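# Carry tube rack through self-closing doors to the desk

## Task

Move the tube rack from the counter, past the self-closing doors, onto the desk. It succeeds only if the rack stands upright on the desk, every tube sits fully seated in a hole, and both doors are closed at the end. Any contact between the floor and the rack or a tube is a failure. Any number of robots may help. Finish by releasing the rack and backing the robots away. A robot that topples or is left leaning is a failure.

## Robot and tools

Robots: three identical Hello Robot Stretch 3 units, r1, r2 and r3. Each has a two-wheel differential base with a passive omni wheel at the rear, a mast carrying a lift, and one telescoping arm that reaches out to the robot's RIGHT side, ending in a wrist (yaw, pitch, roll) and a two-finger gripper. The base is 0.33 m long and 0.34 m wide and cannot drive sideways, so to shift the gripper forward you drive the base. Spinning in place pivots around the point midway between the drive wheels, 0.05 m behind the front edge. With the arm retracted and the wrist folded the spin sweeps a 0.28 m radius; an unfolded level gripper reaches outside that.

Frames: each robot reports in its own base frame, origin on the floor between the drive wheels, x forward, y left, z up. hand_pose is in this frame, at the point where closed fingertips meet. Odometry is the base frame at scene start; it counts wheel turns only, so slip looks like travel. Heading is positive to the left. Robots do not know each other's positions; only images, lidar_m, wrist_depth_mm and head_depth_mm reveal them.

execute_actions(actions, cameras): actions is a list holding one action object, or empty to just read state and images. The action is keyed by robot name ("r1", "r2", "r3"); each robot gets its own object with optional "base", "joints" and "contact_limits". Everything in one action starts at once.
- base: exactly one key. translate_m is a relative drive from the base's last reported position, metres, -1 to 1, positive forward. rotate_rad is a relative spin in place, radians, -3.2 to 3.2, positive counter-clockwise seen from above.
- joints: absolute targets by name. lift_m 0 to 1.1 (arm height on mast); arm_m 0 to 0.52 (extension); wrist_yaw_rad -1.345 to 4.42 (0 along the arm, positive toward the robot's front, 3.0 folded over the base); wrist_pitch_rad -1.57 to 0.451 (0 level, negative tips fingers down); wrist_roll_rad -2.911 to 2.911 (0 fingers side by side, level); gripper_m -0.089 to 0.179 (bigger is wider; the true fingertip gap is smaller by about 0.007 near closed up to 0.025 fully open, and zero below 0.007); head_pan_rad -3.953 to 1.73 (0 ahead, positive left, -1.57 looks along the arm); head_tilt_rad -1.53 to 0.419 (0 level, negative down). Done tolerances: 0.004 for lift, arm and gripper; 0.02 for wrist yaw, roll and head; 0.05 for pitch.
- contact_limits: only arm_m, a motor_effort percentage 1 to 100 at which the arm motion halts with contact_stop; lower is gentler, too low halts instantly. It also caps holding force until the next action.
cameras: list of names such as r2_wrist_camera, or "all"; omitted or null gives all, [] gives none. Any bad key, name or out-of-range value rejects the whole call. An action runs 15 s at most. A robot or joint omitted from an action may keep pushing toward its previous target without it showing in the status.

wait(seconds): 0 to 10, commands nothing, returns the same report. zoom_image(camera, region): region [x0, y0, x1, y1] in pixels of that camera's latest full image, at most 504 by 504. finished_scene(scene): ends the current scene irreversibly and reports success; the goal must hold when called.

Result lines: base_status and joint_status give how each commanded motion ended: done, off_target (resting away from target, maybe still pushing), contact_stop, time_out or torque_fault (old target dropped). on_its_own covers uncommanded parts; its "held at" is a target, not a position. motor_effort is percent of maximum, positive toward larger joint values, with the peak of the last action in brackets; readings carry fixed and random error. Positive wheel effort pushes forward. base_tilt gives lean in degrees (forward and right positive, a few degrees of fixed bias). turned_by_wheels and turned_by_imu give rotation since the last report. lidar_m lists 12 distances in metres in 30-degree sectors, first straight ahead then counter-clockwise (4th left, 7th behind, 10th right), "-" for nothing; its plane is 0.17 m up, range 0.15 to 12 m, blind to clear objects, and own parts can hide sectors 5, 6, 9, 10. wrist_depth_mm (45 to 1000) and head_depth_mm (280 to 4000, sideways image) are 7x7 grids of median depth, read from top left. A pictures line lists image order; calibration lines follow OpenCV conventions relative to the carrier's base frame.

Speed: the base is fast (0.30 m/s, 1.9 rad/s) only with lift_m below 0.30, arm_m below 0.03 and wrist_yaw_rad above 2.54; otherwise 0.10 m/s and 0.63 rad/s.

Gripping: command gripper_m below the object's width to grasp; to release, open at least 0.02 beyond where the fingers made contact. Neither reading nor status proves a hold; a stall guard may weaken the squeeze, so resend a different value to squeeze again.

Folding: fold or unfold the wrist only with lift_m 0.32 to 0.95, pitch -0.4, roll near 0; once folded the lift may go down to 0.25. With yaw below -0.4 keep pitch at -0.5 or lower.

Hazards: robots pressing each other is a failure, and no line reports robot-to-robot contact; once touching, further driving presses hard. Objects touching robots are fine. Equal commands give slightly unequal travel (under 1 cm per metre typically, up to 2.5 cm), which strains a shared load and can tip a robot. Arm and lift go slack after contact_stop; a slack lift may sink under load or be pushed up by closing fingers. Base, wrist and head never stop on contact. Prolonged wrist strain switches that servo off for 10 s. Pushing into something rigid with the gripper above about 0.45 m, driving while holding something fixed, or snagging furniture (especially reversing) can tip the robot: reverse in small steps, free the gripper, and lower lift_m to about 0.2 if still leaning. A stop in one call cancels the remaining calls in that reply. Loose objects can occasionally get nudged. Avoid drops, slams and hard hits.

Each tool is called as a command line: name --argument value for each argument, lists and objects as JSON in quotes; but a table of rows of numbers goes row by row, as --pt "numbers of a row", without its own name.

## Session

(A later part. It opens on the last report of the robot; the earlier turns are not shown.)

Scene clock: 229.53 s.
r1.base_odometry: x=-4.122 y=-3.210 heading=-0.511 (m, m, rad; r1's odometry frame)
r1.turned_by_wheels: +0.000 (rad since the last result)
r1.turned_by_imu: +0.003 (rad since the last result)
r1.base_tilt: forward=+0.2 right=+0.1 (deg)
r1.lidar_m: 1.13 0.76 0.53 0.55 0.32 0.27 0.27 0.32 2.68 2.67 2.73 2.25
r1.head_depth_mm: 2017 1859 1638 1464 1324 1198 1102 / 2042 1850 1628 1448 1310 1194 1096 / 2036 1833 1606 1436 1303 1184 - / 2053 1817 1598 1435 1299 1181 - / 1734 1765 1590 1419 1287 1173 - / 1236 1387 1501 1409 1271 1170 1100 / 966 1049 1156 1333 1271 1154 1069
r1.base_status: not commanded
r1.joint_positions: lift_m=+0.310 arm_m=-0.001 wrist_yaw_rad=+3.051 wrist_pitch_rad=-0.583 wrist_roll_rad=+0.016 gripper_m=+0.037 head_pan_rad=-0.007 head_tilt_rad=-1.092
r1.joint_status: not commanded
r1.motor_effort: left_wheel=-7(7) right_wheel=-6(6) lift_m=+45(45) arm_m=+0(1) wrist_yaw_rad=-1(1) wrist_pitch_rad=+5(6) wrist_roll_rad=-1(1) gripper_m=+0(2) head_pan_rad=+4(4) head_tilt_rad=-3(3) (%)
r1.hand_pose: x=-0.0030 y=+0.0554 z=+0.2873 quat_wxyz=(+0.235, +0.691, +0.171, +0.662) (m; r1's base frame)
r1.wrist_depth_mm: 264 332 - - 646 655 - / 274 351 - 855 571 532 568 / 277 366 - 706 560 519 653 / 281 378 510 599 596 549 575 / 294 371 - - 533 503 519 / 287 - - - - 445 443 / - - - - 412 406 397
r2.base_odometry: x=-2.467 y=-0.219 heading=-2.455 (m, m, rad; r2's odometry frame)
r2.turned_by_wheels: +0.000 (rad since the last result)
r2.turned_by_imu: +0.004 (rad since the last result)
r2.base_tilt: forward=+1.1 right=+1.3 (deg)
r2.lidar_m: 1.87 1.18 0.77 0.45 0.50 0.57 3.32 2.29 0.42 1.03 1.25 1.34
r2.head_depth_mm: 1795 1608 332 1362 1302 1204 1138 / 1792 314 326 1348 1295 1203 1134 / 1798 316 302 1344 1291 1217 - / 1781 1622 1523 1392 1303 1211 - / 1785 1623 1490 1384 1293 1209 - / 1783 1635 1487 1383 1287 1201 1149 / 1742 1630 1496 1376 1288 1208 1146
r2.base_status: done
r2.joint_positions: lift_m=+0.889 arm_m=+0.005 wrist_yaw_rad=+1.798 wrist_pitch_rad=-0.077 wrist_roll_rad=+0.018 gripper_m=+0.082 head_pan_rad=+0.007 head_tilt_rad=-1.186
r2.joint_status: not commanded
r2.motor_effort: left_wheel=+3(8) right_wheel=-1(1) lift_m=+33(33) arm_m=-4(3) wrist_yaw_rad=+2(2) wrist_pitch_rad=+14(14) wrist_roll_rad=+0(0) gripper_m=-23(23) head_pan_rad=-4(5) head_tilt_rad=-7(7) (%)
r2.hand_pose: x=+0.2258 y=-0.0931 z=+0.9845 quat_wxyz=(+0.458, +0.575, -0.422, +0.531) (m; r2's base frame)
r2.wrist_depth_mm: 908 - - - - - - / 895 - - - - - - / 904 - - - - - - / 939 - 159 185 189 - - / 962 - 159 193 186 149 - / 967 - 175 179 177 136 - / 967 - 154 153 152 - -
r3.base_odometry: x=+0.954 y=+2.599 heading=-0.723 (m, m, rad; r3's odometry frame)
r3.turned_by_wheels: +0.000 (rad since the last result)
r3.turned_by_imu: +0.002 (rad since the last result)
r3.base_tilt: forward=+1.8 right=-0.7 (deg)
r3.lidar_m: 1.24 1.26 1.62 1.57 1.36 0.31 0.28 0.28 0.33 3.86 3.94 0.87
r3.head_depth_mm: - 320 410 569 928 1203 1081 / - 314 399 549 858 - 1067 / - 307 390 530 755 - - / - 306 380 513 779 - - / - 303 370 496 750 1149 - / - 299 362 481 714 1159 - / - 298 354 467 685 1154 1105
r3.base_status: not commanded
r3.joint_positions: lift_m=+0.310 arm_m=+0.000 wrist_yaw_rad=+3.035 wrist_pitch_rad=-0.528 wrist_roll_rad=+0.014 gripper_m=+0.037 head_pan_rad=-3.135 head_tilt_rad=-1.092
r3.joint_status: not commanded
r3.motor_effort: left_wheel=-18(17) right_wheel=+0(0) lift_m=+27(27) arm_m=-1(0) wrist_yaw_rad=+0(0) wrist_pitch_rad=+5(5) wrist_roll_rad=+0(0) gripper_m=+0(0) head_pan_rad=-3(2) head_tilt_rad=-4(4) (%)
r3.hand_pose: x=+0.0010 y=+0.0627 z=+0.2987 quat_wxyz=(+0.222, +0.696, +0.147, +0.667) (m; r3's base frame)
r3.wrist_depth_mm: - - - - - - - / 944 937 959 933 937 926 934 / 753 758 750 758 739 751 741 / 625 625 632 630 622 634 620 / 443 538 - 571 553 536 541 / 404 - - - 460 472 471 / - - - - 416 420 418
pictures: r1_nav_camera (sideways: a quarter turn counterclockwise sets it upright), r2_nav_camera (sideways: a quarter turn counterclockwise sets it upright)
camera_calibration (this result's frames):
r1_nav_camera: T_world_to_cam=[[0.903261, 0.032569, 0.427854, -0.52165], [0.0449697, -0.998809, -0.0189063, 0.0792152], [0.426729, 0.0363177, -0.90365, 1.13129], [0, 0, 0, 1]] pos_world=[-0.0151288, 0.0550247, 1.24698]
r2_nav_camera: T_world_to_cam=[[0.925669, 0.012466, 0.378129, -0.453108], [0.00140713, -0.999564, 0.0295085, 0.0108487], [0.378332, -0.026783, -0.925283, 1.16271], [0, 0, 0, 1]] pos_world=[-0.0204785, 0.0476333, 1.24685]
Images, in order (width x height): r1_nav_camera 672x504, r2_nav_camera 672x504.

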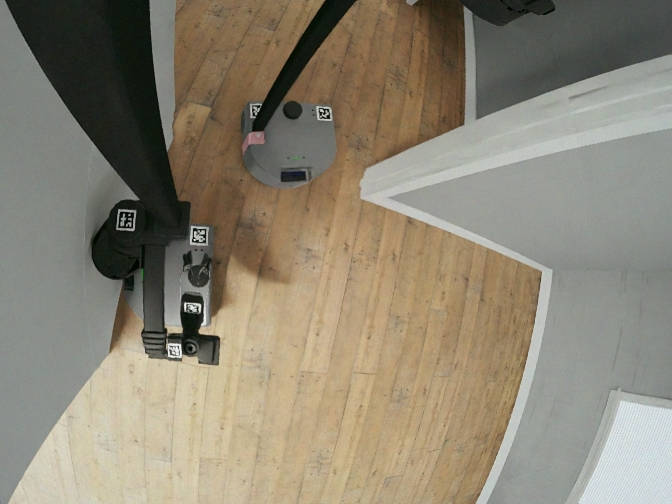

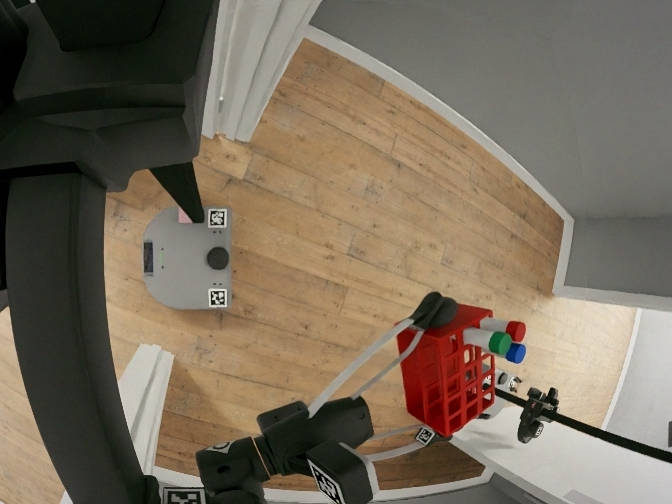

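execute_actions --actions '[{"r2":{"base":{"translate_m":0.8}},"r1":{"base":{"translate_m":0.1}}}]' --cameras '[]'

execute_actions --actions '[{"r2":{"base":{"rotate_rad":-0.42},"joints":{"head_tilt_rad":-0.95}},"r1":{"base":{"rotate_rad":-0.22}}}]' --cameras '[]'

execute_actions --actions '[{"r2":{"base":{"translate_m":0.6}},"r1":{"base":{"translate_m":0.6}},"r3":{"joints":{"head_pan_rad":0}}}]' --cameras '["r3_nav_camera","r2_nav_camera"]'

Scene clock: 247.67 s.
r1.base_odometry: x=-4.034 y=-3.259 heading=-0.511 (m, m, rad; r1's odometry frame)
r1.turned_by_wheels: +0.000 (rad since the last result)
r1.turned_by_imu: +0.003 (rad since the last result)
r1.base_tilt: forward=+0.2 right=+0.1 (deg)
r1.lidar_m: 1.09 0.67 1.95 1.31 0.37 0.28 0.28 0.29 0.41 2.68 2.61 2.15
r1.head_depth_mm: 1940 1871 1643 1462 1326 1203 1105 / 1993 1852 1622 1449 1310 1194 1096 / 2005 1828 1611 1439 1300 1188 - / 2009 1824 1595 1430 1297 1177 - / 1655 1729 1590 1423 1287 1175 - / 1196 1342 1486 1405 1282 1164 1096 / 928 1015 1111 1235 1267 1157 1069
r1.base_status: done
r1.joint_positions: lift_m=+0.310 arm_m=-0.001 wrist_yaw_rad=+3.051 wrist_pitch_rad=-0.583 wrist_roll_rad=+0.016 gripper_m=+0.037 head_pan_rad=-0.007 head_tilt_rad=-1.092
r1.joint_status: not commanded
r1.motor_effort: left_wheel=-14(16) right_wheel=-4(8) lift_m=+45(45) arm_m=+1(0) wrist_yaw_rad=-1(0) wrist_pitch_rad=+5(5) wrist_roll_rad=-1(1) gripper_m=+0(0) head_pan_rad=+4(4) head_tilt_rad=-3(4) (%)
r1.hand_pose: x=-0.0030 y=+0.0554 z=+0.2873 quat_wxyz=(+0.235, +0.691, +0.171, +0.662) (m; r1's base frame)
r1.wrist_depth_mm: 316 410 - - - - - / 316 449 - 855 845 834 832 / 318 449 - 721 710 672 657 / 317 446 587 597 589 579 577 / 316 411 - - 522 499 498 / 306 - - - - 454 446 / - - - - 403 405 402
r2.base_odometry: x=-3.086 y=-0.727 heading=-2.455 (m, m, rad; r2's odometry frame)
r2.turned_by_wheels: +0.000 (rad since the last result)
r2.turned_by_imu: +0.004 (rad since the last result)
r2.base_tilt: forward=+1.0 right=+1.3 (deg)
r2.lidar_m: 1.38 0.87 0.79 0.79 0.90 0.82 1.26 1.06 1.29 0.90 0.83 4.63
r2.head_depth_mm: 1772 1615 332 1374 1304 1199 1141 / 1728 949 326 1339 1297 1213 1135 / 1617 316 302 1343 1285 1220 - / 1669 1628 1510 1390 1288 1221 - / 1718 1631 1492 1375 1287 1214 - / 1610 1627 1492 1382 1284 1201 1149 / 1361 1506 1496 1385 1286 1201 1142
r2.base_status: done
r2.joint_positions: lift_m=+0.889 arm_m=+0.005 wrist_yaw_rad=+1.798 wrist_pitch_rad=-0.077 wrist_roll_rad=+0.018 gripper_m=+0.082 head_pan_rad=+0.007 head_tilt_rad=-1.186
r2.joint_status: not commanded
r2.motor_effort: left_wheel=+2(6) right_wheel=-1(1) lift_m=+33(33) arm_m=-3(3) wrist_yaw_rad=+2(2) wrist_pitch_rad=+14(14) wrist_roll_rad=+0(0) gripper_m=-24(23) head_pan_rad=-5(4) head_tilt_rad=-7(7) (%)
r2.hand_pose: x=+0.2258 y=-0.0931 z=+0.9845 quat_wxyz=(+0.458, +0.575, -0.422, +0.531) (m; r2's base frame)
r2.wrist_depth_mm: 675 800 - - - - - / 695 847 - - - - - / 703 853 984 - - - - / 715 849 159 186 189 - - / 722 865 160 193 187 150 - / 721 858 175 178 177 136 - / 731 931 154 153 152 - -
r3.base_odometry: x=+0.954 y=+2.599 heading=-0.723 (m, m, rad; r3's odometry frame)
r3.turned_by_wheels: +0.000 (rad since the last result)
r3.turned_by_imu: +0.002 (rad since the last result)
r3.base_tilt: forward=+1.7 right=-0.7 (deg)
r3.lidar_m: 1.24 1.26 0.91 1.67 1.35 0.31 0.28 0.28 0.33 3.86 3.93 0.87
r3.head_depth_mm: - 320 409 569 929 1201 1079 / - 313 400 549 857 - 1070 / - 308 389 529 754 - - / - 306 380 513 779 - - / - 303 371 496 748 1147 - / - 299 362 480 715 1162 - / - 297 354 467 684 1153 1098
r3.base_status: not commanded
r3.joint_positions: lift_m=+0.310 arm_m=+0.000 wrist_yaw_rad=+3.035 wrist_pitch_rad=-0.528 wrist_roll_rad=+0.014 gripper_m=+0.037 head_pan_rad=-3.135 head_tilt_rad=-1.092
r3.joint_status: not commanded
r3.motor_effort: left_wheel=-17(17) right_wheel=+0(0) lift_m=+27(27) arm_m=+0(0) wrist_yaw_rad=+0(0) wrist_pitch_rad=+5(5) wrist_roll_rad=+0(0) gripper_m=+0(0) head_pan_rad=-3(3) head_tilt_rad=-4(3) (%)
r3.hand_pose: x=+0.0010 y=+0.0627 z=+0.2987 quat_wxyz=(+0.222, +0.696, +0.147, +0.667) (m; r3's base frame)
r3.wrist_depth_mm: - - - - 876 - - / 951 937 944 951 886 918 928 / 766 750 754 746 753 750 743 / 629 624 635 629 624 622 619 / 444 538 - 557 550 538 535 / 407 - - - 457 468 472 / - - - - 417 418 419
pictures: none
No camera images: the call's "cameras" was empty. Leave "cameras" out to get every camera's image.

Scene clock: 249.63 s.
r1.base_odometry: x=-4.034 y=-3.259 heading=-0.731 (m, m, rad; r1's odometry frame)
r1.turned_by_wheels: -0.220 (rad since the last result)
r1.turned_by_imu: -0.217 (rad since the last result)
r1.base_tilt: forward=+0.2 right=+0.1 (deg)
r1.lidar_m: 2.11 0.67 0.67 1.38 0.48 0.30 0.27 0.28 0.34 2.68 2.75 2.24
r1.head_depth_mm: 2032 1871 1646 1463 1319 1208 1104 / 2002 1843 1622 1452 1307 1198 1100 / 2021 1834 1616 1442 1305 1190 - / 1991 1821 1600 1433 1296 1182 - / 1984 1804 1585 1415 1283 1173 - / 1967 1780 1572 1410 1277 1167 1096 / 1648 1652 1526 1401 1271 1161 1067
r1.base_status: done
r1.joint_positions: lift_m=+0.310 arm_m=-0.001 wrist_yaw_rad=+3.051 wrist_pitch_rad=-0.583 wrist_roll_rad=+0.016 gripper_m=+0.037 head_pan_rad=-0.007 head_tilt_rad=-1.092
r1.joint_status: not commanded
r1.motor_effort: left_wheel=-5(4) right_wheel=-11(15) lift_m=+44(45) arm_m=+0(1) wrist_yaw_rad=+0(1) wrist_pitch_rad=+6(5) wrist_roll_rad=-1(1) gripper_m=+0(0) head_pan_rad=+4(3) head_tilt_rad=-3(3) (%)
r1.hand_pose: x=-0.0030 y=+0.0554 z=+0.2873 quat_wxyz=(+0.235, +0.691, +0.171, +0.662) (m; r1's base frame)
r1.wrist_depth_mm: 422 - - - - - 553 / 398 854 - 827 835 862 599 / 388 646 - 715 717 698 650 / 379 557 591 592 596 595 578 / 362 523 - - 526 512 506 / 334 - - - - 448 438 / - - - - 401 400 407
r2.base_odometry: x=-3.086 y=-0.727 heading=-2.875 (m, m, rad; r2's odometry frame)
r2.turned_by_wheels: -0.420 (rad since the last result)
r2.turned_by_imu: -0.425 (rad since the last result)
r2.base_tilt: forward=+1.0 right=+1.3 (deg)
r2.lidar_m: 1.41 1.22 0.84 0.79 0.80 0.87 0.83 1.07 1.07 1.30 0.90 0.83
r2.head_depth_mm: 2653 2141 1288 347 356 1265 1148 / 2635 2137 1845 326 349 1263 1151 / 2607 2142 1834 309 332 1261 1143 / 2618 2152 1833 1599 1392 1266 1139 / 2621 2179 1835 1576 1402 1265 1145 / 2491 1636 1770 1575 1411 1262 1147 / 1322 1557 1771 1586 1406 1258 1140
r2.base_status: done
r2.joint_positions: lift_m=+0.889 arm_m=+0.005 wrist_yaw_rad=+1.798 wrist_pitch_rad=-0.077 wrist_roll_rad=+0.018 gripper_m=+0.082 head_pan_rad=+0.007 head_tilt_rad=-0.952
r2.joint_status: all done
r2.motor_effort: left_wheel=+3(5) right_wheel=-1(5) lift_m=+33(33) arm_m=-4(4) wrist_yaw_rad=+1(2) wrist_pitch_rad=+14(14) wrist_roll_rad=+0(0) gripper_m=-23(24) head_pan_rad=-5(5) head_tilt_rad=+2(19) (%)
r2.hand_pose: x=+0.2258 y=-0.0931 z=+0.9845 quat_wxyz=(+0.458, +0.575, -0.422, +0.531) (m; r2's base frame)
r2.wrist_depth_mm: 908 - - - - - 871 / 888 - - - - - 757 / 886 - - - - - 728 / 939 - 160 186 189 - 736 / 934 - 160 193 186 149 785 / 936 - 175 178 178 136 772 / 893 - 153 153 152 685 648
r3.base_odometry: x=+0.954 y=+2.599 heading=-0.723 (m, m, rad; r3's odometry frame)
r3.turned_by_wheels: +0.000 (rad since the last result)
r3.turned_by_imu: +0.000 (rad since the last result)
r3.base_tilt: forward=+1.7 right=-0.7 (deg)
r3.lidar_m: 1.24 1.26 0.91 1.67 1.35 0.31 0.28 0.28 0.33 3.85 3.93 0.87
r3.head_depth_mm: - 320 410 568 926 1194 1078 / - 314 399 549 856 - 1067 / - 307 389 529 756 - - / - 306 380 513 777 - - / - 303 370 496 749 1155 - / - 299 362 481 716 1159 - / - 297 354 466 686 1157 1101
r3.base_status: not commanded
r3.joint_positions: lift_m=+0.310 arm_m=+0.000 wrist_yaw_rad=+3.035 wrist_pitch_rad=-0.528 wrist_roll_rad=+0.014 gripper_m=+0.037 head_pan_rad=-3.135 head_tilt_rad=-1.092
r3.joint_status: not commanded
r3.motor_effort: left_wheel=-17(18) right_wheel=+0(0) lift_m=+27(27) arm_m=+0(0) wrist_yaw_rad=+0(1) wrist_pitch_rad=+5(5) wrist_roll_rad=+0(0) gripper_m=+0(0) head_pan_rad=-4(3) head_tilt_rad=-3(3) (%)
r3.hand_pose: x=+0.0010 y=+0.0627 z=+0.2987 quat_wxyz=(+0.222, +0.696, +0.147, +0.667) (m; r3's base frame)
r3.wrist_depth_mm: - - - - 882 - - / 952 949 944 954 937 940 906 / 761 756 753 748 748 734 745 / 618 625 625 622 627 623 621 / 448 541 - 562 556 541 533 / 405 - - - 460 468 472 / - - - - 414 417 419
pictures: none
No camera images: the call's "cameras" was empty. Leave "cameras" out to get every camera's image.

Scene clock: 256.93 s.
r1.base_odometry: x=-3.587 y=-3.660 heading=-0.731 (m, m, rad; r1's odometry frame)
r1.turned_by_wheels: +0.000 (rad since the last result)
r1.turned_by_imu: +0.001 (rad since the last result)
r1.base_tilt: forward=+0.1 right=+0.1 (deg)
r1.lidar_m: 1.54 0.72 0.51 0.48 0.54 0.52 0.28 2.68 2.79 2.66 2.27 1.62
r1.head_depth_mm: 1484 1753 1632 1462 1317 1202 1107 / 1483 1750 1619 1455 1309 1193 1094 / 1481 1728 1612 1429 1302 1189 - / 1481 1718 1590 1428 1296 1181 - / 1477 1715 1585 1423 1288 1166 - / 1469 1723 1579 1407 1276 1169 1097 / 1467 1677 1537 1403 1262 1156 1066
r1.base_status: done
r1.joint_positions: lift_m=+0.310 arm_m=-0.001 wrist_yaw_rad=+3.051 wrist_pitch_rad=-0.583 wrist_roll_rad=+0.016 gripper_m=+0.037 head_pan_rad=-0.007 head_tilt_rad=-1.092
r1.joint_status: not commanded
r1.motor_effort: left_wheel=-14(16) right_wheel=-7(6) lift_m=+44(44) arm_m=+1(1) wrist_yaw_rad=-1(2) wrist_pitch_rad=+6(6) wrist_roll_rad=+0(1) gripper_m=-1(0) head_pan_rad=+4(4) head_tilt_rad=-3(4) (%)
r1.hand_pose: x=-0.0030 y=+0.0554 z=+0.2873 quat_wxyz=(+0.235, +0.691, +0.171, +0.662) (m; r1's base frame)
r1.wrist_depth_mm: - - 494 501 521 530 532 / 884 881 - 565 582 595 601 / 708 718 - 634 642 639 654 / 606 600 599 595 581 575 586 / 519 532 - - 526 507 494 / 467 - - - - 446 441 / - - - - 404 404 401
r2.base_odometry: x=-3.665 y=-0.885 heading=-2.874 (m, m, rad; r2's odometry frame)
r2.turned_by_wheels: +0.000 (rad since the last result)
r2.turned_by_imu: +0.003 (rad since the last result)
r2.base_tilt: forward=+1.1 right=+1.3 (deg)
r2.lidar_m: 4.04 0.84 0.88 0.83 0.85 1.10 1.42 1.55 1.33 0.44 0.42 0.85
r2.head_depth_mm: 2617 2153 1827 346 355 1139 1097 / 2583 2159 1829 325 349 1263 1140 / 2607 2151 1832 309 332 1266 1138 / 2607 2146 1826 1585 1388 1247 1146 / 2630 2144 1824 1590 1405 1254 1143 / 2574 2148 1820 1556 1394 1266 1145 / 2603 2077 1077 1279 1396 1267 1143
r2.base_status: done
r2.joint_positions: lift_m=+0.889 arm_m=+0.005 wrist_yaw_rad=+1.798 wrist_pitch_rad=-0.077 wrist_roll_rad=+0.018 gripper_m=+0.082 head_pan_rad=+0.007 head_tilt_rad=-0.952
r2.joint_status: not commanded
r2.motor_effort: left_wheel=+3(7) right_wheel=-2(2) lift_m=+33(33) arm_m=-3(4) wrist_yaw_rad=+1(2) wrist_pitch_rad=+14(14) wrist_roll_rad=+0(0) gripper_m=-23(23) head_pan_rad=-4(5) head_tilt_rad=+1(2) (%)
r2.hand_pose: x=+0.2258 y=-0.0931 z=+0.9845 quat_wxyz=(+0.458, +0.575, -0.422, +0.531) (m; r2's base frame)
r2.wrist_depth_mm: 838 784 784 - - - - / 865 863 774 - - - - / 909 873 800 - - - - / 948 923 159 186 188 - - / 953 953 160 194 188 149 792 / 978 - 175 178 178 136 685 / 909 - 153 153 153 - 847
r3.base_odometry: x=+0.954 y=+2.599 heading=-0.723 (m, m, rad; r3's odometry frame)
r3.turned_by_wheels: +0.000 (rad since the last result)
r3.turned_by_imu: +0.001 (rad since the last result)
r3.base_tilt: forward=+1.7 right=-0.7 (deg)
r3.lidar_m: 1.24 0.43 1.62 1.67 1.35 0.31 0.27 0.28 0.34 3.85 3.91 0.87
r3.head_depth_mm: 1236 1445 1550 1434 1296 1183 1093 / 1220 1475 1602 1430 1302 1194 1120 / 1221 1467 1601 1439 1306 1182 1128 / 1180 359 346 1379 1298 1195 1131 / 1177 365 340 333 1292 1197 1130 / 1188 1315 1582 1417 1138 1148 1101 / 1186 1380 1590 1121 1153 1152 1103
r3.base_status: not commanded
r3.joint_positions: lift_m=+0.310 arm_m=+0.000 wrist_yaw_rad=+3.035 wrist_pitch_rad=-0.528 wrist_roll_rad=+0.014 gripper_m=+0.037 head_pan_rad=-0.007 head_tilt_rad=-1.092
r3.joint_status: all done
r3.motor_effort: left_wheel=-18(17) right_wheel=+0(0) lift_m=+27(27) arm_m=+0(0) wrist_yaw_rad=+0(1) wrist_pitch_rad=+5(5) wrist_roll_rad=+0(0) gripper_m=+0(0) head_pan_rad=+4(61) head_tilt_rad=-4(4) (%)
r3.hand_pose: x=+0.0010 y=+0.0627 z=+0.2987 quat_wxyz=(+0.222, +0.696, +0.147, +0.667) (m; r3's base frame)
r3.wrist_depth_mm: - - - - - - - / 935 948 927 950 932 587 580 / 760 754 747 749 596 467 445 / 612 630 632 627 587 414 429 / 447 544 - 564 528 482 507 / 409 - - - 458 467 467 / - - - - 417 421 417
pictures: r2_nav_camera (sideways: a quarter turn counterclockwise sets it upright), r3_nav_camera (sideways: a quarter turn counterclockwise sets it upright)
camera_calibration (this result's frames):
r2_nav_camera: T_world_to_cam=[[0.81282, 0.0116686, 0.582398, -0.718501], [-0.00529856, -0.99961, 0.0274225, 0.0135966], [0.582491, -0.0253754, -0.812441, 1.01483], [0, 0, 0, 1]] pos_world=[-0.00704169, 0.0477268, 1.24257]
r3_nav_camera: T_world_to_cam=[[0.910471, -0.0494898, 0.410601, -0.495393], [-0.0316473, -0.998241, -0.0501432, 0.118115], [0.41236, 0.0326595, -0.910436, 1.13501], [0, 0, 0, 1]] pos_world=[-0.0132513, 0.0563212, 1.24268]
Images, in order (width x height): r2_nav_camera 672x504, r3_nav_camera 672x504.

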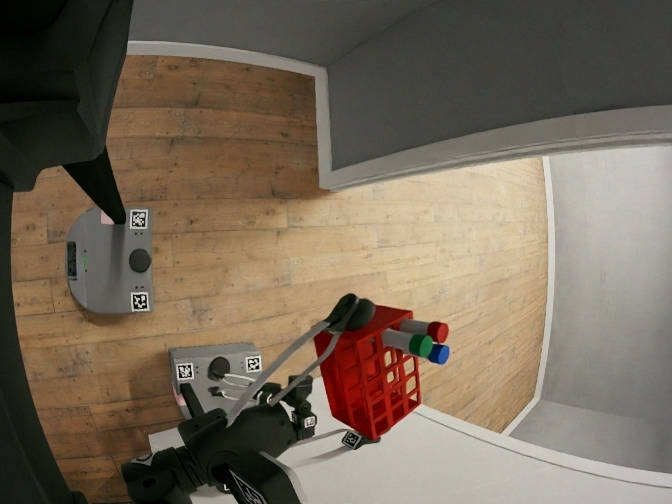

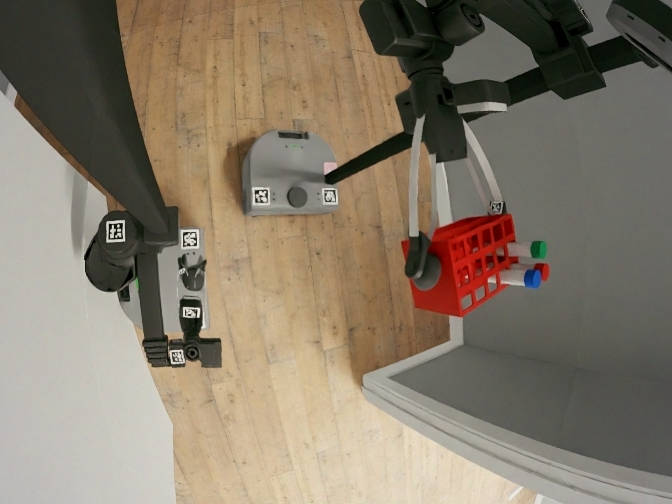

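Clear on both sides.

execute_actions --actions '[{"r2":{"base":{"translate_m":1.0},"joints":{"head_tilt_rad":-0.6,"head_pan_rad":0}},"r1":{"base":{"translate_m":0.5},"joints":{"head_pan_rad":-3.14,"head_tilt_rad":-0.7}}}]' --cameras '[]'

execute_actions --actions '[{"r2":{"base":{"translate_m":0.35},"joints":{"head_pan_rad":1.0,"lift_m":0.98}},"r3":{"base":{"translate_m":0.3}}}]' --cameras '["r1_nav_camera","r2_nav_camera","r2_head_camera"]'

Scene clock: 274.60 s.
r1.base_odometry: x=-3.215 y=-3.993 heading=-0.731 (m, m, rad; r1's odometry frame)
r1.turned_by_wheels: +0.000 (rad since the last result)
r1.turned_by_imu: +0.003 (rad since the last result)
r1.base_tilt: forward=+0.2 right=+0.1 (deg)
r1.lidar_m: 1.04 0.75 0.53 0.51 0.52 0.69 1.74 3.18 2.78 2.64 1.54 1.09
r1.head_depth_mm: 1301 1312 1288 1275 1257 1236 1140 / 1865 1849 1827 1773 1594 1371 1182 / 3019 3096 2525 2036 1635 1364 1179 / 2993 3324 2625 2008 1619 1354 1173 / 2707 2918 2603 1975 1599 1354 1159 / 2631 2925 2571 1945 1587 1341 1155 / 2615 2895 2548 1947 1576 1325 1144
r1.base_status: done
r1.joint_positions: lift_m=+0.310 arm_m=-0.001 wrist_yaw_rad=+3.051 wrist_pitch_rad=-0.583 wrist_roll_rad=+0.016 gripper_m=+0.037 head_pan_rad=-3.133 head_tilt_rad=-0.705
r1.joint_status: all done
r1.motor_effort: left_wheel=+3(9) right_wheel=-2(3) lift_m=+45(45) arm_m=+0(0) wrist_yaw_rad=-1(1) wrist_pitch_rad=+6(6) wrist_roll_rad=-1(1) gripper_m=-1(0) head_pan_rad=-4(53) head_tilt_rad=+3(33) (%)
r1.hand_pose: x=-0.0030 y=+0.0554 z=+0.2873 quat_wxyz=(+0.235, +0.691, +0.171, +0.662) (m; r1's base frame)
r1.wrist_depth_mm: 493 509 525 528 541 549 553 / 562 561 - 580 606 615 626 / 607 641 - 649 651 666 646 / 613 610 585 590 599 583 579 / 529 527 - - 519 505 509 / 465 - - - - 453 451 / - - - - 410 396 400
r2.base_odometry: x=-4.629 y=-1.149 heading=-2.874 (m, m, rad; r2's odometry frame)
r2.turned_by_wheels: +0.000 (rad since the last result)
r2.turned_by_imu: +0.005 (rad since the last result)
r2.base_tilt: forward=+1.1 right=+1.3 (deg)
r2.lidar_m: 3.04 3.12 2.68 0.33 0.33 1.20 2.41 0.79 0.58 0.60 2.26 2.95
r2.head_depth_mm: 2769 3096 3188 2329 1821 384 312 / 2741 3079 3157 2305 1823 310 306 / 2750 3030 3196 2315 1831 304 299 / 2701 3029 3202 2347 1837 1520 1318 / 2731 3025 3138 2335 1832 1521 1294 / 2706 2992 3169 2313 1829 1510 1294 / 2657 2967 3120 2340 1835 1514 1287
r2.base_status: done
r2.joint_positions: lift_m=+0.889 arm_m=+0.005 wrist_yaw_rad=+1.798 wrist_pitch_rad=-0.077 wrist_roll_rad=+0.018 gripper_m=+0.082 head_pan_rad=+0.007 head_tilt_rad=-0.606
r2.joint_status: all done
r2.motor_effort: left_wheel=+3(6) right_wheel=-1(3) lift_m=+33(33) arm_m=-3(2) wrist_yaw_rad=+2(2) wrist_pitch_rad=+14(14) wrist_roll_rad=+0(0) gripper_m=-23(23) head_pan_rad=-5(5) head_tilt_rad=+3(25) (%)
r2.hand_pose: x=+0.2258 y=-0.0931 z=+0.9845 quat_wxyz=(+0.458, +0.575, -0.422, +0.531) (m; r2's base frame)
r2.wrist_depth_mm: - - - - - - - / - - - - - - - / - - - - - - - / - - 159 185 188 - - / - - 160 192 187 149 - / - - 174 178 178 136 - / - - 153 153 152 - -
r3.base_odometry: x=+0.954 y=+2.599 heading=-0.723 (m, m, rad; r3's odometry frame)
r3.turned_by_wheels: +0.000 (rad since the last result)
r3.turned_by_imu: +0.002 (rad since the last result)
r3.base_tilt: forward=+1.7 right=-0.8 (deg)
r3.lidar_m: 1.24 1.27 1.62 1.67 1.35 0.31 0.28 0.28 0.33 3.85 0.81 0.87
r3.head_depth_mm: 1232 1456 1538 1433 1301 1186 1090 / 1222 1479 1596 1431 1294 1188 1121 / 1211 1472 1597 1440 1300 1186 1132 / 1210 1451 1598 1446 1299 1192 1128 / 1196 1438 1615 1444 1302 1198 1127 / 1192 1439 1606 1442 1310 1196 1100 / 1182 1419 1600 1453 1311 1197 1100
r3.base_status: not commanded
r3.joint_positions: lift_m=+0.310 arm_m=+0.000 wrist_yaw_rad=+3.035 wrist_pitch_rad=-0.528 wrist_roll_rad=+0.014 gripper_m=+0.037 head_pan_rad=-0.007 head_tilt_rad=-1.092
r3.joint_status: not commanded
r3.motor_effort: left_wheel=-18(17) right_wheel=+0(0) lift_m=+27(27) arm_m=+0(0) wrist_yaw_rad=+1(0) wrist_pitch_rad=+5(5) wrist_roll_rad=+0(0) gripper_m=+0(0) head_pan_rad=+4(5) head_tilt_rad=-3(3) (%)
r3.hand_pose: x=+0.0010 y=+0.0627 z=+0.2987 quat_wxyz=(+0.222, +0.696, +0.147, +0.667) (m; r3's base frame)
r3.wrist_depth_mm: - - - - - - - / 942 946 930 943 926 939 906 / 757 762 764 743 745 742 741 / 615 632 630 626 627 622 627 / 445 537 - 566 553 533 528 / 406 - - - 461 472 466 / - - - - 418 417 418
pictures: none
No camera images: the call's "cameras" was empty. Leave "cameras" out to get every camera's image.

Scene clock: 279.07 s.
r1.base_odometry: x=-3.215 y=-3.993 heading=-0.731 (m, m, rad; r1's odometry frame)
r1.turned_by_wheels: +0.000 (rad since the last result)
r1.turned_by_imu: +0.001 (rad since the last result)
r1.base_tilt: forward=+0.2 right=+0.2 (deg)
r1.lidar_m: 1.04 0.75 0.53 0.51 0.52 0.69 1.74 3.20 2.77 2.64 1.54 1.09
r1.head_depth_mm: 1301 1312 1286 1269 1256 1233 1139 / 1873 1842 1806 1765 1597 1371 1182 / 3017 3127 2543 2024 1624 1363 1174 / 3022 3325 2617 1978 1623 1363 1166 / 2683 2902 2611 1991 1603 1344 1155 / 2657 2924 2552 1967 1585 1340 1151 / 2615 2861 2560 1942 1575 1326 1148
r1.base_status: not commanded
r1.joint_positions: lift_m=+0.310 arm_m=-0.001 wrist_yaw_rad=+3.051 wrist_pitch_rad=-0.583 wrist_roll_rad=+0.016 gripper_m=+0.037 head_pan_rad=-3.133 head_tilt_rad=-0.705
r1.joint_status: not commanded
r1.motor_effort: left_wheel=+3(3) right_wheel=-2(2) lift_m=+45(45) arm_m=+1(0) wrist_yaw_rad=+0(2) wrist_pitch_rad=+6(6) wrist_roll_rad=-1(1) gripper_m=+0(1) head_pan_rad=-4(4) head_tilt_rad=+4(3) (%)
r1.hand_pose: x=-0.0030 y=+0.0554 z=+0.2873 quat_wxyz=(+0.235, +0.691, +0.171, +0.662) (m; r1's base frame)
r1.wrist_depth_mm: 500 513 517 528 533 539 560 / 551 560 - 589 599 611 634 / 608 630 - 657 655 666 673 / 619 609 595 586 598 580 573 / 531 531 - - 517 506 514 / 469 - - - - 449 446 / - - - - 401 401 401
r2.base_odometry: x=-4.967 y=-1.242 heading=-2.874 (m, m, rad; r2's odometry frame)
r2.turned_by_wheels: +0.000 (rad since the last result)
r2.turned_by_imu: +0.002 (rad since the last result)
r2.base_tilt: forward=+1.0 right=+1.3 (deg)
r2.lidar_m: 2.71 2.77 2.54 2.10 0.65 0.54 1.05 0.77 0.71 1.33 2.24 2.88
r2.head_depth_mm: 2984 3167 3136 2314 1824 1518 1290 / 3272 3486 3146 2341 1824 1501 1293 / 2997 3409 3156 2307 1841 1524 1283 / 2775 3162 2972 2318 1833 1528 1305 / 2561 2896 3085 2317 1851 1521 1302 / 2400 2765 2939 2323 1830 1521 1293 / 2328 2579 2802 2329 1838 1517 1296
r2.base_status: done
r2.joint_positions: lift_m=+0.979 arm_m=+0.005 wrist_yaw_rad=+1.798 wrist_pitch_rad=-0.077 wrist_roll_rad=+0.018 gripper_m=+0.082 head_pan_rad=+0.993 head_tilt_rad=-0.606
r2.joint_status: all done
r2.motor_effort: left_wheel=+2(6) right_wheel=-1(3) lift_m=+33(35) arm_m=-3(3) wrist_yaw_rad=+1(2) wrist_pitch_rad=+14(14) wrist_roll_rad=+0(0) gripper_m=-23(23) head_pan_rad=+4(60) head_tilt_rad=+3(2) (%)
r2.hand_pose: x=+0.2257 y=-0.0931 z=+1.0745 quat_wxyz=(+0.458, +0.575, -0.422, +0.531) (m; r2's base frame)
r2.wrist_depth_mm: - - - - - - - / - - - - - - - / - - - - - - - / - - 160 186 189 - - / - - 160 193 186 150 - / - - 175 178 178 136 - / - - 153 153 151 - -
r3.base_odometry: x=+1.179 y=+2.401 heading=-0.723 (m, m, rad; r3's odometry frame)
r3.turned_by_wheels: +0.000 (rad since the last result)
r3.turned_by_imu: +0.003 (rad since the last result)
r3.base_tilt: forward=+1.7 right=-0.7 (deg)
r3.lidar_m: 0.94 0.96 1.23 1.71 0.31 0.27 0.27 0.32 0.58 1.03 0.65 0.72
r3.head_depth_mm: 927 1120 1401 1400 1299 1189 1092 / 918 1113 1412 1437 1302 1182 1120 / 916 1111 1391 1436 1302 1182 1126 / 904 1096 1376 1436 1309 1189 1126 / 905 1084 1366 1448 1305 1194 1131 / 896 1078 1351 1439 1302 1195 1098 / 887 1066 1339 1455 1316 1198 1102
r3.base_status: done
r3.joint_positions: lift_m=+0.310 arm_m=+0.000 wrist_yaw_rad=+3.035 wrist_pitch_rad=-0.528 wrist_roll_rad=+0.014 gripper_m=+0.037 head_pan_rad=-0.007 head_tilt_rad=-1.092
r3.joint_status: not commanded
r3.motor_effort: left_wheel=-8(9) right_wheel=-17(19) lift_m=+27(27) arm_m=+0(0) wrist_yaw_rad=+2(0) wrist_pitch_rad=+5(5) wrist_roll_rad=+0(0) gripper_m=+0(0) head_pan_rad=+4(4) head_tilt_rad=-3(3) (%)
r3.hand_pose: x=+0.0010 y=+0.0627 z=+0.2987 quat_wxyz=(+0.222, +0.696, +0.147, +0.667) (m; r3's base frame)
r3.wrist_depth_mm: - - - - - - 932 / 295 945 935 937 938 923 888 / 301 757 752 757 750 743 742 / 305 589 629 633 627 624 626 / 311 419 - 559 553 537 539 / 306 - - - 461 469 467 / - - - - 419 422 416
pictures: r1_nav_camera (sideways: a quarter turn counterclockwise sets it upright), r2_head_camera (sideways: a quarter turn clockwise sets it upright), r2_nav_camera (sideways: a quarter turn counterclockwise sets it upright)
camera_calibration (this result's frames):
r1_nav_camera: T_world_to_cam=[[-0.674053, -0.0449508, 0.737314, -0.915209], [-0.0641461, 0.997938, 0.00219747, 0.0524104], [-0.735892, -0.0458146, -0.675547, 0.841817], [0, 0, 0, 1]] pos_world=[0.00594956, -0.0548741, 1.24337]
r2_head_camera: T_world_to_cam=[[-0.324668, -0.449902, -0.831973, 1.10561], [-0.816521, 0.577279, 0.0064666, -0.0034635], [0.477371, 0.681423, -0.554779, 0.673057], [0, 0, 0, 1]] pos_world=[0.0348295, 0.0407767, 1.29325]
r2_nav_camera: T_world_to_cam=[[0.304959, 0.478573, 0.823388, -1.02947], [0.825829, -0.563505, 0.0216589, 0.0160192], [0.474348, 0.673373, -0.567065, 0.696345], [0, 0, 0, 1]] pos_world=[-0.0295944, 0.0328008, 1.24218]
Images, in order (width x height): r1_nav_camera 672x504, r2_head_camera 896x504, r2_nav_camera 672x504.

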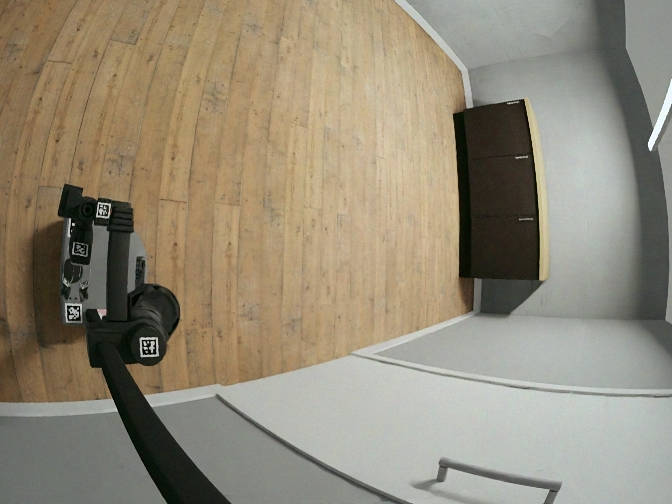

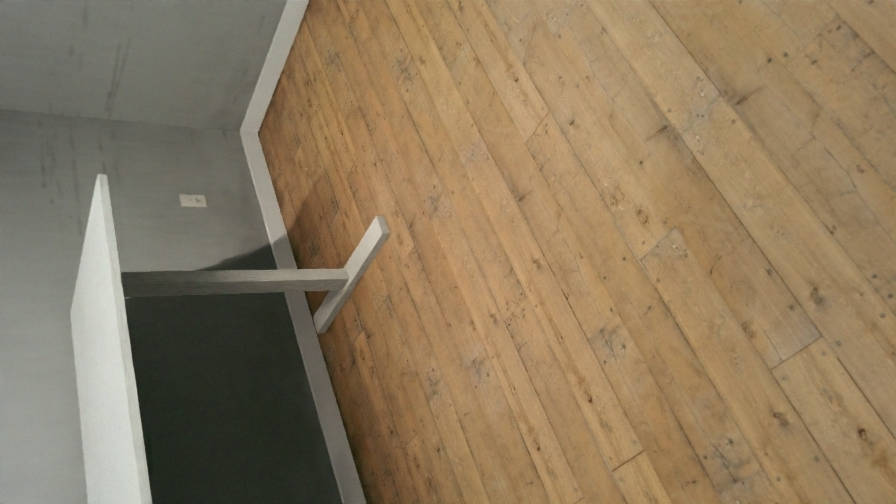

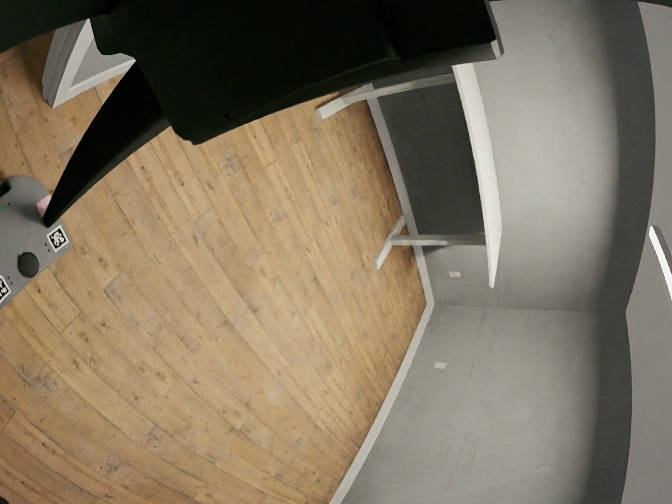

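execute_actions --actions '[{"r2":{"base":{"rotate_rad":1.3},"joints":{"head_pan_rad":0,"lift_m":1.03}},"r3":{"base":{"translate_m":0.2}}}]' --cameras '[]'

execute_actions --actions '[{"r2":{"base":{"translate_m":1.0}},"r3":{"base":{"translate_m":0.5},"joints":{"head_pan_rad":-2.3,"head_tilt_rad":-0.8}}}]' --cameras '["r3_nav_camera","r2_nav_camera","r2_head_camera"]'

Scene clock: 290.00 s.
r1.base_odometry: x=-3.215 y=-3.993 heading=-0.731 (m, m, rad; r1's odometry frame)
r1.turned_by_wheels: +0.000 (rad since the last result)
r1.turned_by_imu: +0.001 (rad since the last result)
r1.base_tilt: forward=+0.2 right=+0.1 (deg)
r1.lidar_m: 1.04 0.75 0.53 0.51 0.52 0.69 1.74 3.18 2.77 2.64 1.54 1.09
r1.head_depth_mm: 1301 1311 1292 1273 1257 1240 1140 / 1868 1831 1811 1768 1598 1378 1182 / 3034 3094 2552 2022 1617 1366 1173 / 3012 3289 2633 1990 1621 1356 1170 / 2701 2926 2587 1975 1613 1349 1160 / 2626 2928 2526 1947 1593 1334 1152 / 2619 2899 2525 1931 1576 1328 1144
r1.base_status: not commanded
r1.joint_positions: lift_m=+0.310 arm_m=-0.001 wrist_yaw_rad=+3.051 wrist_pitch_rad=-0.583 wrist_roll_rad=+0.016 gripper_m=+0.037 head_pan_rad=-3.133 head_tilt_rad=-0.705
r1.joint_status: not commanded
r1.motor_effort: left_wheel=+3(4) right_wheel=-2(2) lift_m=+45(45) arm_m=+0(0) wrist_yaw_rad=-1(1) wrist_pitch_rad=+6(6) wrist_roll_rad=-1(1) gripper_m=-1(0) head_pan_rad=-4(5) head_tilt_rad=+4(3) (%)
r1.hand_pose: x=-0.0030 y=+0.0554 z=+0.2873 quat_wxyz=(+0.235, +0.691, +0.171, +0.662) (m; r1's base frame)
r1.wrist_depth_mm: 495 510 514 516 538 540 558 / 556 569 - 587 602 624 625 / 617 640 - 635 655 660 674 / 602 601 599 587 581 585 587 / 531 529 - - 524 506 507 / 465 - - - - 437 445 / - - - - 414 397 401
r2.base_odometry: x=-4.967 y=-1.242 heading=-1.574 (m, m, rad; r2's odometry frame)
r2.turned_by_wheels: +1.300 (rad since the last result)
r2.turned_by_imu: +1.316 (rad since the last result)
r2.base_tilt: forward=+1.1 right=+1.3 (deg)
r2.lidar_m: 2.11 0.97 0.54 0.62 0.83 0.71 0.75 2.19 2.45 2.72 2.71 2.55
r2.head_depth_mm: 2544 2816 3095 2434 - - 1279 / 2470 2830 3075 - - - 1262 / 2403 2711 2945 2418 - - 1290 / 2331 2655 2864 2327 1885 1476 1298 / 2286 2574 2805 2321 1846 1516 1294 / 2197 2459 2737 2335 1827 1512 1295 / 2175 2405 2628 2321 1830 1511 1295
r2.base_status: done
r2.joint_positions: lift_m=+1.029 arm_m=+0.005 wrist_yaw_rad=+1.798 wrist_pitch_rad=-0.077 wrist_roll_rad=+0.018 gripper_m=+0.082 head_pan_rad=+0.007 head_tilt_rad=-0.606
r2.joint_status: all done
r2.motor_effort: left_wheel=-3(6) right_wheel=+4(7) lift_m=+33(34) arm_m=-4(4) wrist_yaw_rad=+1(2) wrist_pitch_rad=+14(15) wrist_roll_rad=+0(0) gripper_m=-23(23) head_pan_rad=-5(58) head_tilt_rad=+3(3) (%)
r2.hand_pose: x=+0.2257 y=-0.0931 z=+1.1244 quat_wxyz=(+0.458, +0.575, -0.422, +0.531) (m; r2's base frame)
r2.wrist_depth_mm: 725 - - - - - - / 735 - - - - - - / 739 - - - - - - / 734 - 160 186 187 - - / 728 999 159 193 187 149 - / 713 945 176 180 177 136 - / 665 - 153 154 153 - -
r3.base_odometry: x=+1.329 y=+2.268 heading=-0.722 (m, m, rad; r3's odometry frame)
r3.turned_by_wheels: +0.000 (rad since the last result)
r3.turned_by_imu: +0.002 (rad since the last result)
r3.base_tilt: forward=+1.7 right=-0.7 (deg)
r3.lidar_m: 0.74 0.75 0.97 1.70 1.82 0.26 0.27 0.38 1.02 0.93 0.54 0.70
r3.head_depth_mm: 716 873 1105 1369 1292 1188 1095 / 713 867 1090 1379 1300 1185 1119 / 710 857 1081 1377 1300 1190 1127 / 706 851 1077 1376 1310 1193 1131 / 702 846 1058 1390 1308 1191 1128 / 696 836 1050 1377 1305 1194 1102 / 693 833 1037 1367 1308 1204 1104
r3.base_status: done
r3.joint_positions: lift_m=+0.310 arm_m=+0.000 wrist_yaw_rad=+3.035 wrist_pitch_rad=-0.528 wrist_roll_rad=+0.014 gripper_m=+0.037 head_pan_rad=-0.007 head_tilt_rad=-1.092
r3.joint_status: not commanded
r3.motor_effort: left_wheel=-6(6) right_wheel=-17(18) lift_m=+27(27) arm_m=+0(0) wrist_yaw_rad=+1(1) wrist_pitch_rad=+5(5) wrist_roll_rad=+0(0) gripper_m=+0(0) head_pan_rad=+4(6) head_tilt_rad=-3(3) (%)
r3.hand_pose: x=+0.0010 y=+0.0627 z=+0.2987 quat_wxyz=(+0.222, +0.696, +0.147, +0.667) (m; r3's base frame)
r3.wrist_depth_mm: - - - - - 982 750 / 935 942 968 940 933 930 757 / 755 756 768 761 744 751 714 / 627 631 625 630 624 630 624 / 285 539 - 560 551 536 540 / 290 - - - 462 468 465 / - - - - 416 419 419
pictures: none
No camera images: the call's "cameras" was empty. Leave "cameras" out to get every camera's image.

Scene clock: 300.93 s.
r1.base_odometry: x=-3.215 y=-3.993 heading=-0.731 (m, m, rad; r1's odometry frame)
r1.turned_by_wheels: +0.000 (rad since the last result)
r1.turned_by_imu: +0.003 (rad since the last result)
r1.base_tilt: forward=+0.2 right=+0.1 (deg)
r1.lidar_m: 1.04 0.75 0.53 0.51 0.52 0.69 1.74 3.18 2.78 2.64 1.54 1.09
r1.head_depth_mm: 1298 1312 1290 1279 1253 1234 1143 / 1875 1831 1792 1776 1590 1378 1183 / 3010 3110 2546 2036 1637 1368 1175 / 3031 3344 2602 1997 1625 1350 1160 / 2706 2930 2581 1970 1611 1347 1153 / 2661 2910 2535 1966 1598 1334 1154 / 2608 2913 2522 1946 1578 1333 1148
r1.base_status: not commanded
r1.joint_positions: lift_m=+0.310 arm_m=-0.001 wrist_yaw_rad=+3.051 wrist_pitch_rad=-0.583 wrist_roll_rad=+0.016 gripper_m=+0.037 head_pan_rad=-3.133 head_tilt_rad=-0.705
r1.joint_status: not commanded
r1.motor_effort: left_wheel=+3(3) right_wheel=-2(3) lift_m=+45(45) arm_m=+0(1) wrist_yaw_rad=-1(1) wrist_pitch_rad=+6(6) wrist_roll_rad=-1(0) gripper_m=+0(0) head_pan_rad=-4(4) head_tilt_rad=+3(3) (%)
r1.hand_pose: x=-0.0030 y=+0.0554 z=+0.2873 quat_wxyz=(+0.235, +0.691, +0.171, +0.662) (m; r1's base frame)
r1.wrist_depth_mm: 505 510 517 531 539 533 562 / 556 577 - 578 596 619 631 / 615 634 - 647 646 673 672 / 604 607 591 594 588 574 593 / 524 519 - - 526 506 500 / 467 - - - - 451 446 / - - - - 402 404 405
r2.base_odometry: x=-4.970 y=-2.242 heading=-1.574 (m, m, rad; r2's odometry frame)
r2.turned_by_wheels: +0.000 (rad since the last result)
r2.turned_by_imu: +0.004 (rad since the last result)
r2.base_tilt: forward=+1.1 right=+1.3 (deg)
r2.lidar_m: 1.61 1.15 0.90 0.75 0.74 0.83 1.49 3.12 2.88 2.40 2.39 1.60
r2.head_depth_mm: 1616 1279 2004 2220 - - 1281 / 1567 1277 971 - - - 1261 / 1527 1281 974 2054 - - 1299 / 1482 1278 972 2036 1885 1467 1294 / 1433 1282 984 1961 1827 1527 1295 / 1391 1275 926 1893 1836 1528 1306 / 1358 1282 918 1776 1682 1481 1297
r2.base_status: done
r2.joint_positions: lift_m=+1.029 arm_m=+0.005 wrist_yaw_rad=+1.798 wrist_pitch_rad=-0.077 wrist_roll_rad=+0.018 gripper_m=+0.082 head_pan_rad=+0.007 head_tilt_rad=-0.606
r2.joint_status: not commanded
r2.motor_effort: left_wheel=-3(3) right_wheel=+4(8) lift_m=+33(33) arm_m=-4(4) wrist_yaw_rad=+2(2) wrist_pitch_rad=+15(15) wrist_roll_rad=+0(0) gripper_m=-23(23) head_pan_rad=-4(5) head_tilt_rad=+2(3) (%)
r2.hand_pose: x=+0.2257 y=-0.0931 z=+1.1244 quat_wxyz=(+0.458, +0.575, -0.422, +0.531) (m; r2's base frame)
r2.wrist_depth_mm: - - - - - - - / - - - - - - - / - - - - - - - / - - 160 184 187 - - / - - 159 193 186 149 - / - - 175 178 177 136 - / - - 153 153 152 - -
r3.base_odometry: x=+1.704 y=+1.938 heading=-0.723 (m, m, rad; r3's odometry frame)
r3.turned_by_wheels: +0.000 (rad since the last result)
r3.turned_by_imu: +0.004 (rad since the last result)
r3.base_tilt: forward=+1.8 right=-0.8 (deg)
r3.lidar_m: 0.24 0.24 0.31 0.71 1.77 1.99 1.86 0.76 0.52 0.49 0.37 0.26
r3.head_depth_mm: 791 952 1200 1576 1509 1300 1151 / 699 823 1003 1261 1476 1309 1144 / 629 726 858 1051 1349 1306 1145 / 561 636 737 893 1103 1287 1147 / 521 587 663 766 916 1169 1143 / 468 527 599 691 813 983 1113 / 444 493 549 621 717 845 1025
r3.base_status: done
r3.joint_positions: lift_m=+0.310 arm_m=+0.000 wrist_yaw_rad=+3.035 wrist_pitch_rad=-0.528 wrist_roll_rad=+0.014 gripper_m=+0.037 head_pan_rad=-2.293 head_tilt_rad=-0.804
r3.joint_status: all done
r3.motor_effort: left_wheel=-4(6) right_wheel=+6(10) lift_m=+27(27) arm_m=+0(0) wrist_yaw_rad=+0(0) wrist_pitch_rad=+5(5) wrist_roll_rad=+0(0) gripper_m=+0(0) head_pan_rad=-4(57) head_tilt_rad=+2(19) (%)
r3.hand_pose: x=+0.0010 y=+0.0627 z=+0.2987 quat_wxyz=(+0.222, +0.696, +0.147, +0.667) (m; r3's base frame)
r3.wrist_depth_mm: - - - - 529 342 252 / 945 943 943 895 561 353 257 / 760 759 751 751 577 364 263 / 629 627 625 635 587 377 270 / 542 537 - 565 520 388 277 / 486 - - - 460 381 285 / - - - - 417 371 291
pictures: r2_head_camera (sideways: a quarter turn clockwise sets it upright), r2_nav_camera (sideways: a quarter turn counterclockwise sets it upright), r3_nav_camera (sideways: a quarter turn counterclockwise sets it upright)
camera_calibration (this result's frames):
r2_head_camera: T_world_to_cam=[[-0.554345, 0.022181, -0.831991, 1.10703], [0.0302866, 0.99952, 0.00646783, -0.00863065], [0.831736, -0.0216127, -0.554751, 0.67086], [0, 0, 0, 1]] pos_world=[0.0559609, -0.00142946, 1.29326]
r2_nav_camera: T_world_to_cam=[[0.567362, 0.0100843, 0.823407, -1.03109], [-0.013664, -0.999672, 0.0216582, 0.021141], [0.823355, -0.0235391, -0.567038, 0.694181], [0, 0, 0, 1]] pos_world=[0.0137325, 0.0478723, 1.24218]
r3_nav_camera: T_world_to_cam=[[-0.532509, -0.539435, 0.65226, -0.801405], [-0.743043, 0.666979, -0.055017, 0.128819], [-0.405366, -0.513954, -0.755996, 0.939244], [0, 0, 0, 1]] pos_world=[0.0496997, -0.0354973, 1.23988]
Images, in order (width x height): r2_head_camera 896x504, r2_nav_camera 672x504, r3_nav_camera 672x504.

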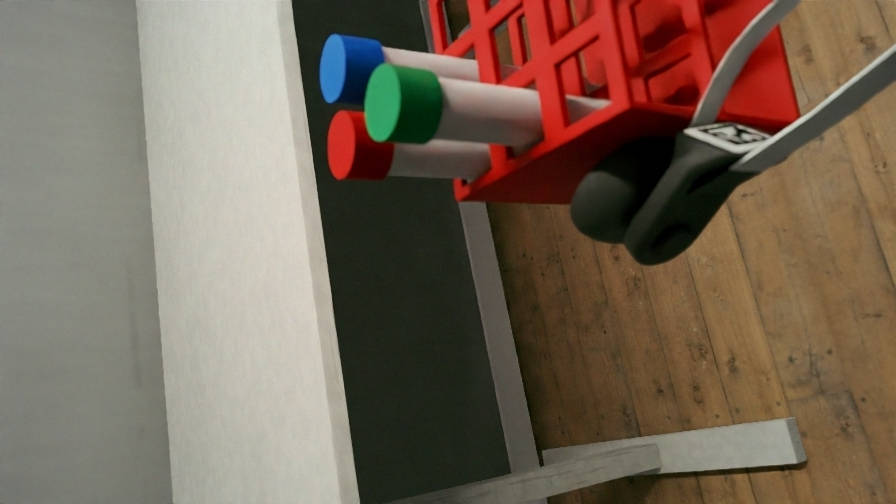

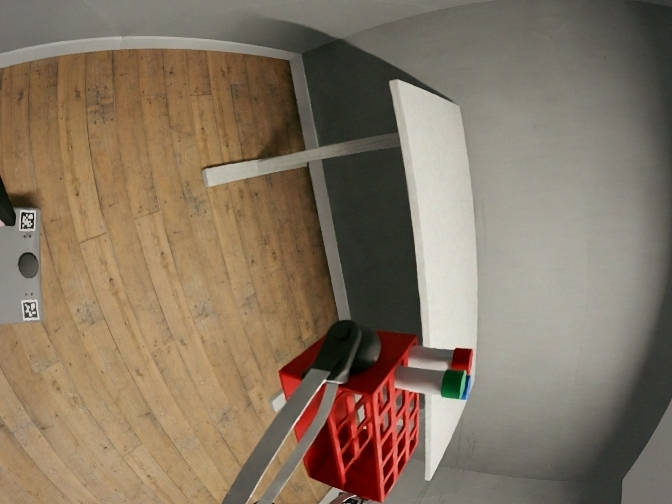

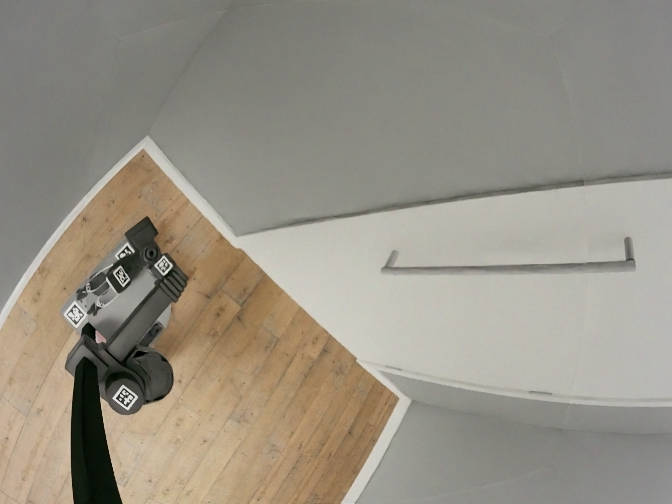

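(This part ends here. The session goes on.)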